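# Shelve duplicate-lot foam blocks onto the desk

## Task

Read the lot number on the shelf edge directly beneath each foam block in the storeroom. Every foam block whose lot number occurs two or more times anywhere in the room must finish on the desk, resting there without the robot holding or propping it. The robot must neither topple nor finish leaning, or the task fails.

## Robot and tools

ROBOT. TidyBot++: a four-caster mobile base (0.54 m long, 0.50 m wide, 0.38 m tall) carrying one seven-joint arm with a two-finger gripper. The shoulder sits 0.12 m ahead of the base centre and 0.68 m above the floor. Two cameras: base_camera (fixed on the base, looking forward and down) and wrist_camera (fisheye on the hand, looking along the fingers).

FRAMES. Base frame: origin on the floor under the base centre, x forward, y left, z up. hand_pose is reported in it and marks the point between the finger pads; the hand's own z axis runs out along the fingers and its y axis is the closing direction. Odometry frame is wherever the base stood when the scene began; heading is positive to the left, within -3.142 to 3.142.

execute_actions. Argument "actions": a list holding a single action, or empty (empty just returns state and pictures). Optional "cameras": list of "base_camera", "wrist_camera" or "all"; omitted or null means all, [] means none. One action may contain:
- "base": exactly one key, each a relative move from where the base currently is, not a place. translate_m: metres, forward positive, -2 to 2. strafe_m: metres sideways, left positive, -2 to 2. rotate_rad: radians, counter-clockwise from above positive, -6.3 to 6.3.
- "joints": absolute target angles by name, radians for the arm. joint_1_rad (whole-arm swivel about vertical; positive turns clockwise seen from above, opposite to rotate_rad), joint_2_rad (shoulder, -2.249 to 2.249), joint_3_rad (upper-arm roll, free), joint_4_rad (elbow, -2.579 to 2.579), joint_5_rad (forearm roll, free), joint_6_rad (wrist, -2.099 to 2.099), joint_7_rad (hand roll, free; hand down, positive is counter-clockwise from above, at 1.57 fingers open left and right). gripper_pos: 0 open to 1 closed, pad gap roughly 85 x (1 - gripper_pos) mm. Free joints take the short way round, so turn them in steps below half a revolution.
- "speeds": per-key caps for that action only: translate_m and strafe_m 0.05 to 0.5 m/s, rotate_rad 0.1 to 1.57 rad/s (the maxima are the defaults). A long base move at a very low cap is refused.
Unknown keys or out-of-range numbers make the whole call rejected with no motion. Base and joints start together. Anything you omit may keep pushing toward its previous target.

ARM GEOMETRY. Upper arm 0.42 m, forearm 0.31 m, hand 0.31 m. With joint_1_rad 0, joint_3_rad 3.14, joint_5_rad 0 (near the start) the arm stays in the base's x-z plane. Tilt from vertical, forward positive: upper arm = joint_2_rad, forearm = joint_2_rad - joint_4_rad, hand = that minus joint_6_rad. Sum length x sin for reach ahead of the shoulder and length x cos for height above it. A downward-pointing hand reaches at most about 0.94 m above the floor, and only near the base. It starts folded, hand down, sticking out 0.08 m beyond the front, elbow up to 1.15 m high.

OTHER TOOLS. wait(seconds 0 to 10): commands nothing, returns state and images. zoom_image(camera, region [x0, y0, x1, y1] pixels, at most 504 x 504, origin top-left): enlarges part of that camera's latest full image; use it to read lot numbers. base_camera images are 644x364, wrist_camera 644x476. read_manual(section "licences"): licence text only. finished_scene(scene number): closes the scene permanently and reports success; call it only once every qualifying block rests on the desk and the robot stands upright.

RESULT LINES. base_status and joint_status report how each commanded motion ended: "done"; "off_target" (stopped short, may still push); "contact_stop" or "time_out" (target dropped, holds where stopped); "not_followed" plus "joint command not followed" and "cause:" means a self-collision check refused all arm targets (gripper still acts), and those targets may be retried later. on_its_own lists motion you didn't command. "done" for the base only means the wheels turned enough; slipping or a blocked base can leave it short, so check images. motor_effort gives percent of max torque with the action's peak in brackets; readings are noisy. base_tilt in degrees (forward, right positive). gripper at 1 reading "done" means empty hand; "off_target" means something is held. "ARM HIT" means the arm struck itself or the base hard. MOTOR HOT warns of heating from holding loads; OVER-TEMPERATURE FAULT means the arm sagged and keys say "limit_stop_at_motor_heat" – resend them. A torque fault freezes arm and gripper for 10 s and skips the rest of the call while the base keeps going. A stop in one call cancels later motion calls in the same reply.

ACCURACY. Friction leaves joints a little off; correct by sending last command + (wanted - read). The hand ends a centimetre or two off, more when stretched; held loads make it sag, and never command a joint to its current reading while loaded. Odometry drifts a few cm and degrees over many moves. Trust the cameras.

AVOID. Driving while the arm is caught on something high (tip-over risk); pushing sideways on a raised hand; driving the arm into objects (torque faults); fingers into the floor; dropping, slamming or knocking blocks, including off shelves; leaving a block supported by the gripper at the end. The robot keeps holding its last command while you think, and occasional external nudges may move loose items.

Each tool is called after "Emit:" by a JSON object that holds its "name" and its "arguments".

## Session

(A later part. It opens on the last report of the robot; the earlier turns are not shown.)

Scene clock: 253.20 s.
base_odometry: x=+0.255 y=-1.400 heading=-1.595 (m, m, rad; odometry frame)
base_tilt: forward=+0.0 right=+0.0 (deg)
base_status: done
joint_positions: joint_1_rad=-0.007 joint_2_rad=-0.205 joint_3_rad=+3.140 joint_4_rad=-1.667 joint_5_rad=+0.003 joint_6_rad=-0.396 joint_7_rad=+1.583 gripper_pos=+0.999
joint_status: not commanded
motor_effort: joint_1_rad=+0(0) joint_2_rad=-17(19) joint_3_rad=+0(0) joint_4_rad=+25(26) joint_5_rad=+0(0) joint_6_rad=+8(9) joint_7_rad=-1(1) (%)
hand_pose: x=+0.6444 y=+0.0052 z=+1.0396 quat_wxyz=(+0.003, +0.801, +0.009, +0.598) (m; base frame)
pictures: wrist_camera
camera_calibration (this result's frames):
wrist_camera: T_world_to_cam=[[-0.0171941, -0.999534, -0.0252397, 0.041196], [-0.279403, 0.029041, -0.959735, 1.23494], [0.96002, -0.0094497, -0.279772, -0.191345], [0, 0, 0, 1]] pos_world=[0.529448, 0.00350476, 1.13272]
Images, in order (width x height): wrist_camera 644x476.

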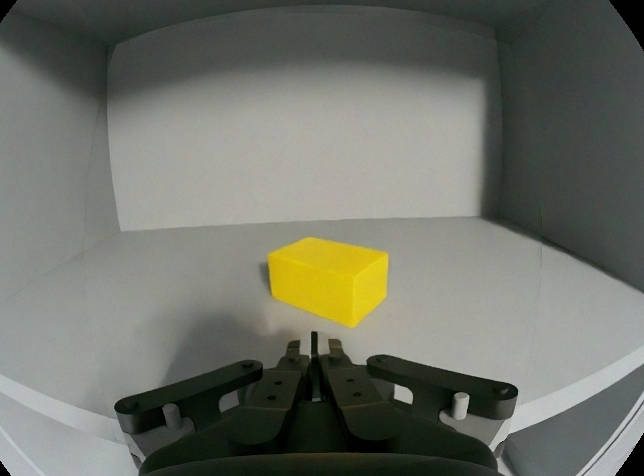

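Emit:
{"name": "execute_actions", "arguments": {"actions": [{"base":{"strafe_m":0.022}}], "cameras": []}}

Emit:
{"name": "execute_actions", "arguments": {"actions": [{"base":{"translate_m":0.18},"speeds":{"translate_m":0.08}}], "cameras": ["wrist_camera"]}}

Emit:
{"name": "execute_actions", "arguments": {"actions": [{"base":{"translate_m":-0.15}}], "cameras": ["wrist_camera"]}}

Scene clock: 264.10 s.
base_odometry: x=+0.277 y=-1.401 heading=-1.595 (m, m, rad; odometry frame)
base_tilt: forward=+0.0 right=+0.1 (deg)
base_status: done
joint_positions: joint_1_rad=-0.009 joint_2_rad=-0.205 joint_3_rad=+3.140 joint_4_rad=-1.667 joint_5_rad=+0.003 joint_6_rad=-0.396 joint_7_rad=+1.583 gripper_pos=+0.999
joint_status: not commanded
motor_effort: joint_1_rad=-1(2) joint_2_rad=-15(17) joint_3_rad=-1(2) joint_4_rad=+24(25) joint_5_rad=+0(1) joint_6_rad=+8(9) joint_7_rad=+0(1) (%)
hand_pose: x=+0.6444 y=+0.0063 z=+1.0396 quat_wxyz=(+0.002, +0.801, +0.010, +0.598) (m; base frame)
pictures: none
No camera images: the call's "cameras" was empty. Leave "cameras" out to get every camera's image.

Scene clock: 266.87 s.
base_odometry: x=+0.273 y=-1.581 heading=-1.595 (m, m, rad; odometry frame)
base_tilt: forward=+0.0 right=+0.1 (deg)
base_status: done
joint_positions: joint_1_rad=-0.009 joint_2_rad=-0.204 joint_3_rad=+3.140 joint_4_rad=-1.666 joint_5_rad=+0.003 joint_6_rad=-0.396 joint_7_rad=+1.583 gripper_pos=+0.999
joint_status: not commanded
motor_effort: joint_1_rad=+0(0) joint_2_rad=-16(18) joint_3_rad=+1(1) joint_4_rad=+25(25) joint_5_rad=+0(0) joint_6_rad=+9(9) joint_7_rad=-1(0) (%)
hand_pose: x=+0.6447 y=+0.0063 z=+1.0396 quat_wxyz=(+0.002, +0.801, +0.010, +0.599) (m; base frame)
pictures: wrist_camera
camera_calibration (this result's frames):
wrist_camera: T_world_to_cam=[[-0.0152544, -0.999566, -0.025221, 0.0409566], [-0.279316, 0.0284797, -0.959777, 1.23502], [0.960078, -0.00759623, -0.279629, -0.191831], [0, 0, 0, 1]] pos_world=[0.529757, 0.0043087, 1.13273]
Images, in order (width x height): wrist_camera 644x476.

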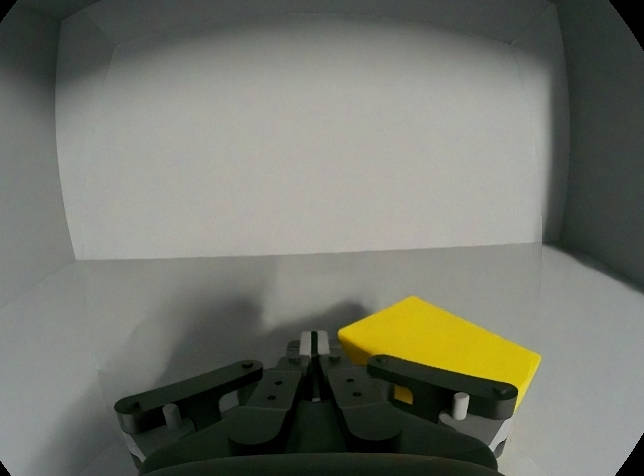

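Scene clock: 268.23 s.
base_odometry: x=+0.277 y=-1.431 heading=-1.595 (m, m, rad; odometry frame)
base_tilt: forward=-0.1 right=+0.1 (deg)
base_status: done
joint_positions: joint_1_rad=-0.009 joint_2_rad=-0.205 joint_3_rad=+3.140 joint_4_rad=-1.666 joint_5_rad=+0.003 joint_6_rad=-0.396 joint_7_rad=+1.583 gripper_pos=+0.999
joint_status: not commanded
motor_effort: joint_1_rad=+0(2) joint_2_rad=-17(20) joint_3_rad=+0(1) joint_4_rad=+24(26) joint_5_rad=-1(0) joint_6_rad=+8(9) joint_7_rad=-1(0) (%)
hand_pose: x=+0.6442 y=+0.0067 z=+1.0405 quat_wxyz=(+0.002, +0.801, +0.010, +0.599) (m; base frame)
pictures: wrist_camera
camera_calibration (this result's frames):
wrist_camera: T_world_to_cam=[[-0.014296, -0.99958, -0.0252239, 0.0408367], [-0.277745, 0.0282035, -0.960241, 1.23517], [0.960548, -0.00672181, -0.278031, -0.193118], [0, 0, 0, 1]] pos_world=[0.529145, 0.00468538, 1.1334]
Images, in order (width x height): wrist_camera 644x476.

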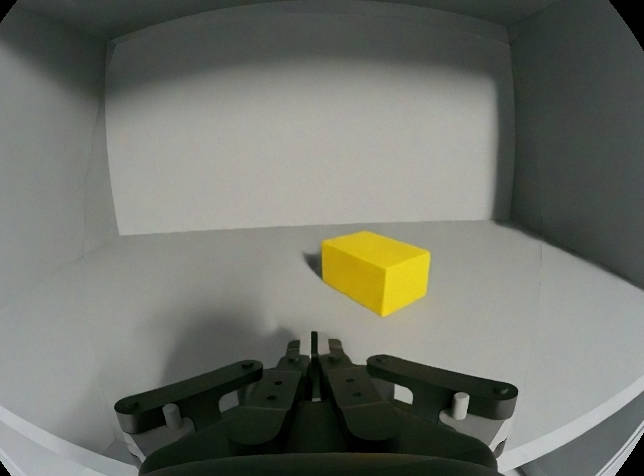

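Emit:
{"name": "execute_actions", "arguments": {"actions": [{"base":{"rotate_rad":0.25},"speeds":{"rotate_rad":0.5},"joints":{"gripper_pos":0}}], "cameras": []}}

Emit:
{"name": "execute_actions", "arguments": {"actions": [{"base":{"strafe_m":-0.245},"speeds":{"strafe_m":0.25}}], "cameras": ["wrist_camera"]}}

Scene clock: 273.70 s.
base_odometry: x=+0.277 y=-1.431 heading=-1.345 (m, m, rad; odometry frame)
base_tilt: forward=+0.0 right=+0.1 (deg)
base_status: done
joint_positions: joint_1_rad=-0.010 joint_2_rad=-0.205 joint_3_rad=+3.140 joint_4_rad=-1.666 joint_5_rad=+0.003 joint_6_rad=-0.396 joint_7_rad=+1.583 gripper_pos=+0.000
joint_status: all done
motor_effort: joint_1_rad=+0(2) joint_2_rad=-15(17) joint_3_rad=+0(3) joint_4_rad=+24(25) joint_5_rad=+0(1) joint_6_rad=+8(9) joint_7_rad=-1(1) (%)
hand_pose: x=+0.6442 y=+0.0072 z=+1.0405 quat_wxyz=(+0.002, +0.801, +0.010, +0.599) (m; base frame)
pictures: none
No camera images: the call's "cameras" was empty. Leave "cameras" out to get every camera's image.

Scene clock: 275.53 s.
base_odometry: x=+0.038 y=-1.486 heading=-1.344 (m, m, rad; odometry frame)
base_tilt: forward=+0.0 right=+0.1 (deg)
base_status: done
joint_positions: joint_1_rad=-0.011 joint_2_rad=-0.205 joint_3_rad=+3.140 joint_4_rad=-1.666 joint_5_rad=+0.003 joint_6_rad=-0.396 joint_7_rad=+1.583 gripper_pos=+0.000
joint_status: not commanded
motor_effort: joint_1_rad=+0(2) joint_2_rad=-15(17) joint_3_rad=-1(3) joint_4_rad=+24(25) joint_5_rad=+0(0) joint_6_rad=+8(9) joint_7_rad=-1(1) (%)
hand_pose: x=+0.6442 y=+0.0074 z=+1.0405 quat_wxyz=(+0.001, +0.801, +0.011, +0.599) (m; base frame)
pictures: wrist_camera
camera_calibration (this result's frames):
wrist_camera: T_world_to_cam=[[-0.0130165, -0.999597, -0.0252377, 0.040694], [-0.277775, 0.0278612, -0.960242, 1.23517], [0.960558, -0.00548863, -0.278026, -0.193127], [0, 0, 0, 1]] pos_world=[0.529139, 0.00520419, 1.1334]
Images, in order (width x height): wrist_camera 644x476.

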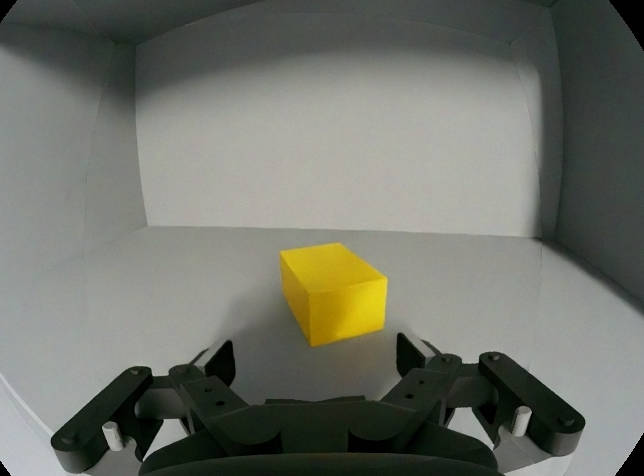

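Emit:
{"name": "execute_actions", "arguments": {"actions": [{"base":{"strafe_m":-0.014},"joints":{"joint_6_rad":-0.44}}], "cameras": []}}

Emit:
{"name": "execute_actions", "arguments": {"actions": [{"base":{"translate_m":0.1},"speeds":{"translate_m":0.08}}], "cameras": ["wrist_camera"]}}

Emit:
{"name": "execute_actions", "arguments": {"actions": [{"joints":{"gripper_pos":1}}], "cameras": ["wrist_camera"]}}

Scene clock: 279.03 s.
base_odometry: x=+0.024 y=-1.489 heading=-1.344 (m, m, rad; odometry frame)
base_tilt: forward=+0.0 right=+0.1 (deg)
base_status: done
joint_positions: joint_1_rad=-0.011 joint_2_rad=-0.205 joint_3_rad=+3.141 joint_4_rad=-1.666 joint_5_rad=+0.003 joint_6_rad=-0.422 joint_7_rad=+1.583 gripper_pos=+0.000
joint_status: all done
motor_effort: joint_1_rad=+0(2) joint_2_rad=-16(17) joint_3_rad=+0(3) joint_4_rad=+25(25) joint_5_rad=+0(1) joint_6_rad=+8(8) joint_7_rad=+0(1) (%)
hand_pose: x=+0.6418 y=+0.0067 z=+1.0326 quat_wxyz=(+0.002, +0.808, +0.010, +0.589) (m; base frame)
pictures: none
No camera images: the call's "cameras" was empty. Leave "cameras" out to get every camera's image.

Scene clock: 280.73 s.
base_odometry: x=+0.047 y=-1.587 heading=-1.344 (m, m, rad; odometry frame)
base_tilt: forward=+0.0 right=+0.0 (deg)
base_status: done
joint_positions: joint_1_rad=-0.011 joint_2_rad=-0.204 joint_3_rad=+3.141 joint_4_rad=-1.666 joint_5_rad=+0.003 joint_6_rad=-0.423 joint_7_rad=+1.583 gripper_pos=+0.000
joint_status: not commanded
motor_effort: joint_1_rad=+0(1) joint_2_rad=-15(19) joint_3_rad=+0(0) joint_4_rad=+24(26) joint_5_rad=+0(0) joint_6_rad=+8(9) joint_7_rad=-1(1) (%)
hand_pose: x=+0.6422 y=+0.0067 z=+1.0321 quat_wxyz=(+0.002, +0.809, +0.010, +0.588) (m; base frame)
pictures: wrist_camera
camera_calibration (this result's frames):
wrist_camera: T_world_to_cam=[[-0.0148037, -0.999583, -0.0247863, 0.0404743], [-0.304102, 0.0281157, -0.952224, 1.23525], [0.952524, -0.00655885, -0.304392, -0.161108], [0, 0, 0, 1]] pos_world=[0.529702, 0.00467073, 1.1282]
Images, in order (width x height): wrist_camera 644x476.

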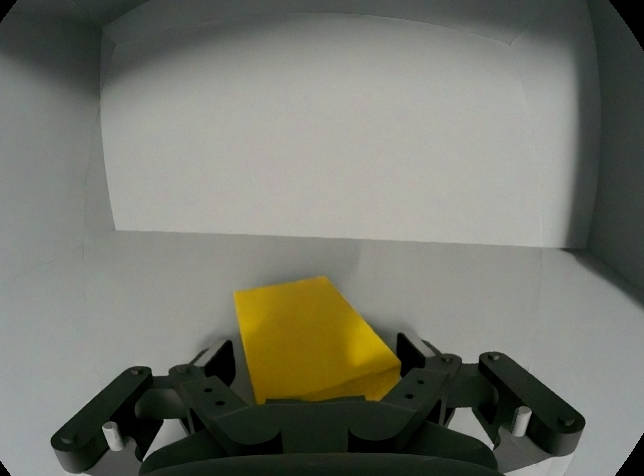

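Scene clock: 281.83 s.
base_odometry: x=+0.047 y=-1.587 heading=-1.344 (m, m, rad; odometry frame)
base_tilt: forward=+0.0 right=+0.0 (deg)
base_status: not commanded
joint_positions: joint_1_rad=-0.011 joint_2_rad=-0.204 joint_3_rad=+3.141 joint_4_rad=-1.662 joint_5_rad=+0.003 joint_6_rad=-0.423 joint_7_rad=+1.583 gripper_pos=+0.291
joint_status: gripper_pos off_target (ended at +0.291, target +1.000)
motor_effort: joint_1_rad=+0(0) joint_2_rad=-16(17) joint_3_rad=+0(0) joint_4_rad=+24(25) joint_5_rad=+0(0) joint_6_rad=+8(9) joint_7_rad=-1(0) (%)
hand_pose: x=+0.6424 y=+0.0067 z=+1.0341 quat_wxyz=(+0.002, +0.808, +0.010, +0.589) (m; base frame)
pictures: wrist_camera
camera_calibration (this result's frames):
wrist_camera: T_world_to_cam=[[-0.0147225, -0.999582, -0.0248706, 0.0405646], [-0.300988, 0.0281501, -0.953212, 1.23624], [0.953514, -0.00654789, -0.301277, -0.164571], [0, 0, 0, 1]] pos_world=[0.529612, 0.00466975, 1.12983]
Images, in order (width x height): wrist_camera 644x476.

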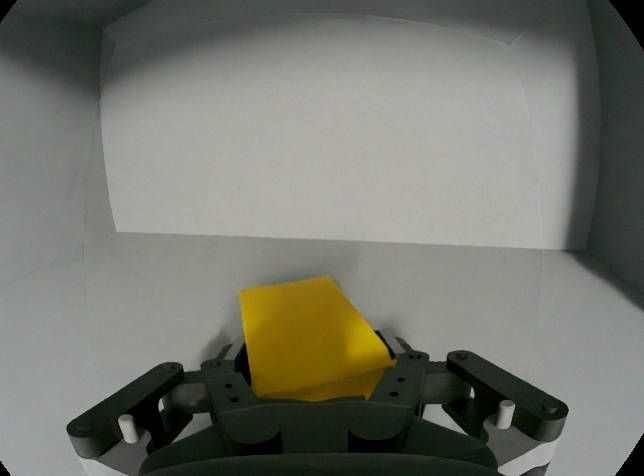

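Emit:
{"name": "execute_actions", "arguments": {"actions": [{"joints":{"joint_4_rad":-1.57}}], "cameras": []}}

Emit:
{"name": "execute_actions", "arguments": {"actions": [{"base":{"translate_m":-0.45}}], "cameras": ["wrist_camera"]}}

Emit:
{"name": "execute_actions", "arguments": {"actions": [{"base":{"rotate_rad":-1.82},"speeds":{"rotate_rad":1.0}}], "cameras": ["wrist_camera"]}}

Emit:
{"name": "execute_actions", "arguments": {"actions": [{"base":{"strafe_m":-1.0}}]}}

Scene clock: 286.97 s.
base_odometry: x=+0.047 y=-1.587 heading=-1.344 (m, m, rad; odometry frame)
base_tilt: forward=+0.0 right=+0.0 (deg)
base_status: not commanded
joint_positions: joint_1_rad=-0.011 joint_2_rad=-0.204 joint_3_rad=+3.141 joint_4_rad=-1.586 joint_5_rad=+0.003 joint_6_rad=-0.423 joint_7_rad=+1.583 gripper_pos=+0.291
joint_status: all done
motor_effort: joint_1_rad=+0(0) joint_2_rad=-16(17) joint_3_rad=+0(0) joint_4_rad=+24(26) joint_5_rad=+0(0) joint_6_rad=+9(9) joint_7_rad=-1(1) (%)
hand_pose: x=+0.6452 y=+0.0068 z=+1.0808 quat_wxyz=(+0.002, +0.785, +0.010, +0.620) (m; base frame)
pictures: none
No camera images: the call's "cameras" was empty. Leave "cameras" out to get every camera's image.

Scene clock: 289.27 s.
base_odometry: x=-0.055 y=-1.148 heading=-1.344 (m, m, rad; odometry frame)
base_tilt: forward=+0.0 right=+0.1 (deg)
base_status: done
joint_positions: joint_1_rad=-0.012 joint_2_rad=-0.202 joint_3_rad=+3.141 joint_4_rad=-1.586 joint_5_rad=+0.003 joint_6_rad=-0.425 joint_7_rad=+1.583 gripper_pos=+0.291
joint_status: not commanded
motor_effort: joint_1_rad=+0(2) joint_2_rad=-17(21) joint_3_rad=+0(2) joint_4_rad=+25(26) joint_5_rad=+0(0) joint_6_rad=+9(9) joint_7_rad=-1(1) (%)
hand_pose: x=+0.6460 y=+0.0071 z=+1.0789 quat_wxyz=(+0.002, +0.786, +0.010, +0.618) (m; base frame)
pictures: wrist_camera
camera_calibration (this result's frames):
wrist_camera: T_world_to_cam=[[-0.0122249, -0.999571, -0.0266112, 0.0423732], [-0.231789, 0.0287211, -0.972342, 1.25595], [0.972689, -0.00571854, -0.232041, -0.241578], [0, 0, 0, 1]] pos_world=[0.526614, 0.00490123, 1.16628]
Images, in order (width x height): wrist_camera 644x476.

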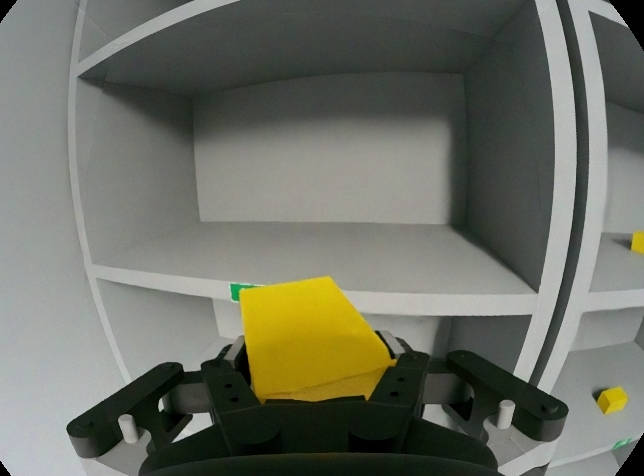

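Scene clock: 292.03 s.
base_odometry: x=-0.055 y=-1.148 heading=+3.121 (m, m, rad; odometry frame)
base_tilt: forward=+0.0 right=+0.1 (deg)
base_status: done
joint_positions: joint_1_rad=-0.012 joint_2_rad=-0.202 joint_3_rad=+3.141 joint_4_rad=-1.586 joint_5_rad=+0.003 joint_6_rad=-0.425 joint_7_rad=+1.583 gripper_pos=+0.291
joint_status: not commanded
motor_effort: joint_1_rad=+0(3) joint_2_rad=-16(18) joint_3_rad=+0(3) joint_4_rad=+24(25) joint_5_rad=+0(1) joint_6_rad=+9(9) joint_7_rad=-1(1) (%)
hand_pose: x=+0.6460 y=+0.0074 z=+1.0789 quat_wxyz=(+0.001, +0.786, +0.010, +0.618) (m; base frame)
pictures: wrist_camera
camera_calibration (this result's frames):
wrist_camera: T_world_to_cam=[[-0.0116599, -0.999578, -0.0265951, 0.0422947], [-0.231862, 0.0285747, -0.972329, 1.25595], [0.972679, -0.00517087, -0.232097, -0.241508], [0, 0, 0, 1]] pos_world=[0.526611, 0.00513949, 1.16627]
Images, in order (width x height): wrist_camera 644x476.

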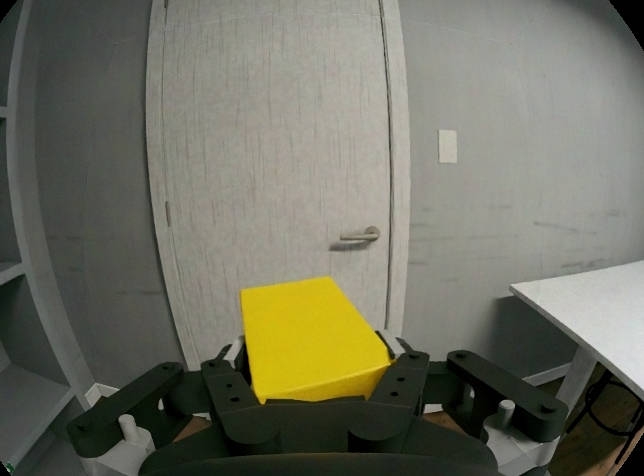

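Scene clock: 295.40 s.
base_odometry: x=-0.032 y=-0.148 heading=+3.120 (m, m, rad; odometry frame)
base_tilt: forward=-0.1 right=+0.1 (deg)
base_status: done
joint_positions: joint_1_rad=-0.012 joint_2_rad=-0.202 joint_3_rad=+3.141 joint_4_rad=-1.586 joint_5_rad=+0.003 joint_6_rad=-0.425 joint_7_rad=+1.583 gripper_pos=+0.291
joint_status: not commanded
motor_effort: joint_1_rad=-1(2) joint_2_rad=-16(18) joint_3_rad=-1(3) joint_4_rad=+25(25) joint_5_rad=+0(0) joint_6_rad=+9(9) joint_7_rad=-1(1) (%)
hand_pose: x=+0.6460 y=+0.0075 z=+1.0789 quat_wxyz=(+0.001, +0.786, +0.010, +0.618) (m; base frame)
pictures: base_camera, wrist_camera
camera_calibration (this result's frames):
wrist_camera: T_world_to_cam=[[-0.0115661, -0.999579, -0.0265923, 0.0422816], [-0.231864, 0.0285503, -0.972329, 1.25596], [0.972679, -0.00508028, -0.232097, -0.241508], [0, 0, 0, 1]] pos_world=[0.52661, 0.00517905, 1.16627]
Images, in order (width x height): base_camera 644x364, wrist_camera 644x476.

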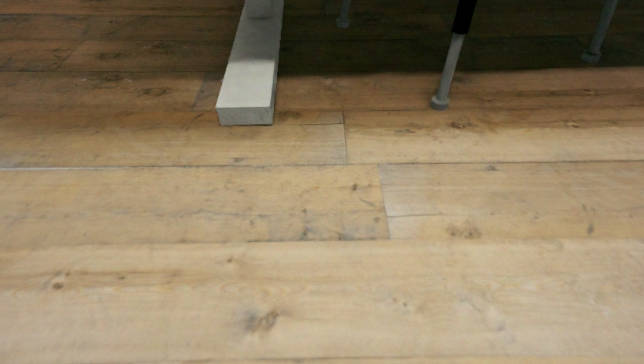

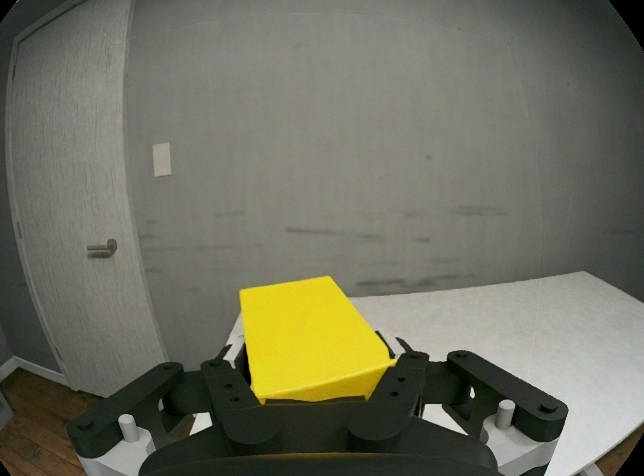

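Emit:
{"name": "execute_actions", "arguments": {"actions": [{"base":{"translate_m":0.05},"joints":{"joint_2_rad":0.26,"joint_4_rad":-2.03,"joint_6_rad":0.46}}], "cameras": ["wrist_camera"]}}

Scene clock: 299.30 s.
base_odometry: x=-0.082 y=-0.147 heading=+3.120 (m, m, rad; odometry frame)
base_tilt: forward=+0.0 right=+0.1 (deg)
base_status: done
joint_positions: joint_1_rad=-0.012 joint_2_rad=+0.255 joint_3_rad=+3.141 joint_4_rad=-2.016 joint_5_rad=+0.003 joint_6_rad=+0.439 joint_7_rad=+1.583 gripper_pos=+0.291
joint_status: all done
motor_effort: joint_1_rad=+0(1) joint_2_rad=-29(34) joint_3_rad=+0(1) joint_4_rad=+20(26) joint_5_rad=+0(0) joint_6_rad=+9(10) joint_7_rad=-1(1) (%)
hand_pose: x=+0.7662 y=+0.0097 z=+0.8058 quat_wxyz=(+0.000, +0.793, +0.011, +0.609) (m; base frame)
pictures: wrist_camera
camera_calibration (this result's frames):
wrist_camera: T_world_to_cam=[[-0.00973479, -0.999594, -0.0267955, 0.0374182], [-0.254639, 0.0283914, -0.966619, 1.03105], [0.966987, -0.00258666, -0.254812, -0.399196], [0, 0, 0, 1]] pos_world=[0.648929, 0.00709731, 0.895919]
Images, in order (width x height): wrist_camera 644x476.

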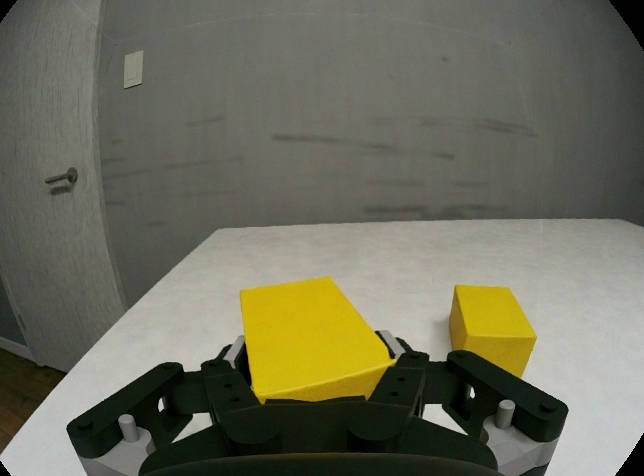

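Emit:
{"name": "execute_actions", "arguments": {"actions": [{"joints":{"joint_2_rad":0.33}}], "cameras": []}}

Emit:
{"name": "execute_actions", "arguments": {"actions": [{"joints":{"gripper_pos":0}}], "cameras": []}}

Emit:
{"name": "execute_actions", "arguments": {"actions": [{"base":{"translate_m":-0.2}}], "cameras": ["wrist_camera"]}}

Scene clock: 306.23 s.
base_odometry: x=-0.082 y=-0.147 heading=+3.120 (m, m, rad; odometry frame)
base_tilt: forward=+0.0 right=+0.1 (deg)
base_status: not commanded
joint_positions: joint_1_rad=-0.012 joint_2_rad=+0.319 joint_3_rad=+3.141 joint_4_rad=-2.016 joint_5_rad=+0.003 joint_6_rad=+0.440 joint_7_rad=+1.583 gripper_pos=+0.291
joint_status: all done
motor_effort: joint_1_rad=+0(0) joint_2_rad=-30(34) joint_3_rad=+0(1) joint_4_rad=+20(20) joint_5_rad=+0(0) joint_6_rad=+8(9) joint_7_rad=-1(1) (%)
hand_pose: x=+0.7729 y=+0.0098 z=+0.7646 quat_wxyz=(+0.000, +0.812, +0.011, +0.584) (m; base frame)
pictures: none
No camera images: the call's "cameras" was empty. Leave "cameras" out to get every camera's image.

Scene clock: 307.33 s.
base_odometry: x=-0.082 y=-0.147 heading=+3.120 (m, m, rad; odometry frame)
base_tilt: forward=+0.0 right=+0.1 (deg)
base_status: not commanded
joint_positions: joint_1_rad=-0.012 joint_2_rad=+0.319 joint_3_rad=+3.141 joint_4_rad=-2.016 joint_5_rad=+0.003 joint_6_rad=+0.440 joint_7_rad=+1.583 gripper_pos=+0.000
joint_status: all done
motor_effort: joint_1_rad=+0(0) joint_2_rad=-31(31) joint_3_rad=+0(0) joint_4_rad=+19(19) joint_5_rad=-1(0) joint_6_rad=+8(9) joint_7_rad=-1(1) (%)
hand_pose: x=+0.7729 y=+0.0098 z=+0.7646 quat_wxyz=(+0.000, +0.812, +0.011, +0.584) (m; base frame)
pictures: none
No camera images: the call's "cameras" was empty. Leave "cameras" out to get every camera's image.

Scene clock: 309.00 s.
base_odometry: x=+0.118 y=-0.151 heading=+3.119 (m, m, rad; odometry frame)
base_tilt: forward=+0.0 right=+0.1 (deg)
base_status: done
joint_positions: joint_1_rad=-0.012 joint_2_rad=+0.321 joint_3_rad=+3.141 joint_4_rad=-2.019 joint_5_rad=+0.003 joint_6_rad=+0.441 joint_7_rad=+1.583 gripper_pos=+0.000
joint_status: not commanded
motor_effort: joint_1_rad=+0(2) joint_2_rad=-30(34) joint_3_rad=+0(2) joint_4_rad=+19(20) joint_5_rad=+0(0) joint_6_rad=+9(9) joint_7_rad=+0(1) (%)
hand_pose: x=+0.7724 y=+0.0098 z=+0.7622 quat_wxyz=(+0.000, +0.813, +0.011, +0.582) (m; base frame)
pictures: wrist_camera
camera_calibration (this result's frames):
wrist_camera: T_world_to_cam=[[-0.0114315, -0.999615, -0.0253008, 0.0365711], [-0.317856, 0.0276227, -0.947736, 1.02497], [0.94807, -0.00279202, -0.318049, -0.353436], [0, 0, 0, 1]] pos_world=[0.661293, 0.00725785, 0.859914]
Images, in order (width x height): wrist_camera 644x476.

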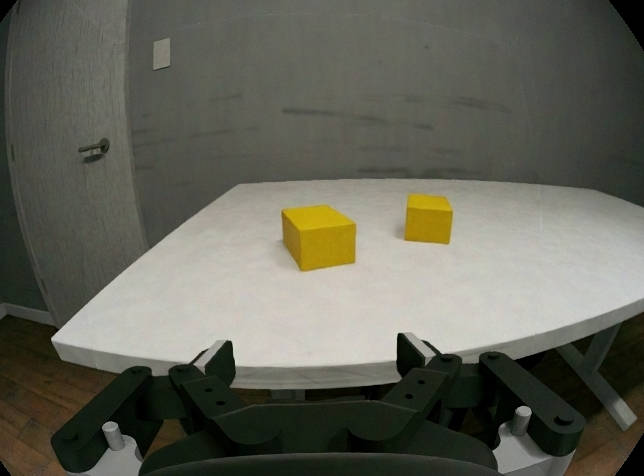

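Emit:
{"name": "finished_scene", "arguments": {"scene": 1}}

The scene is finished: the task was done.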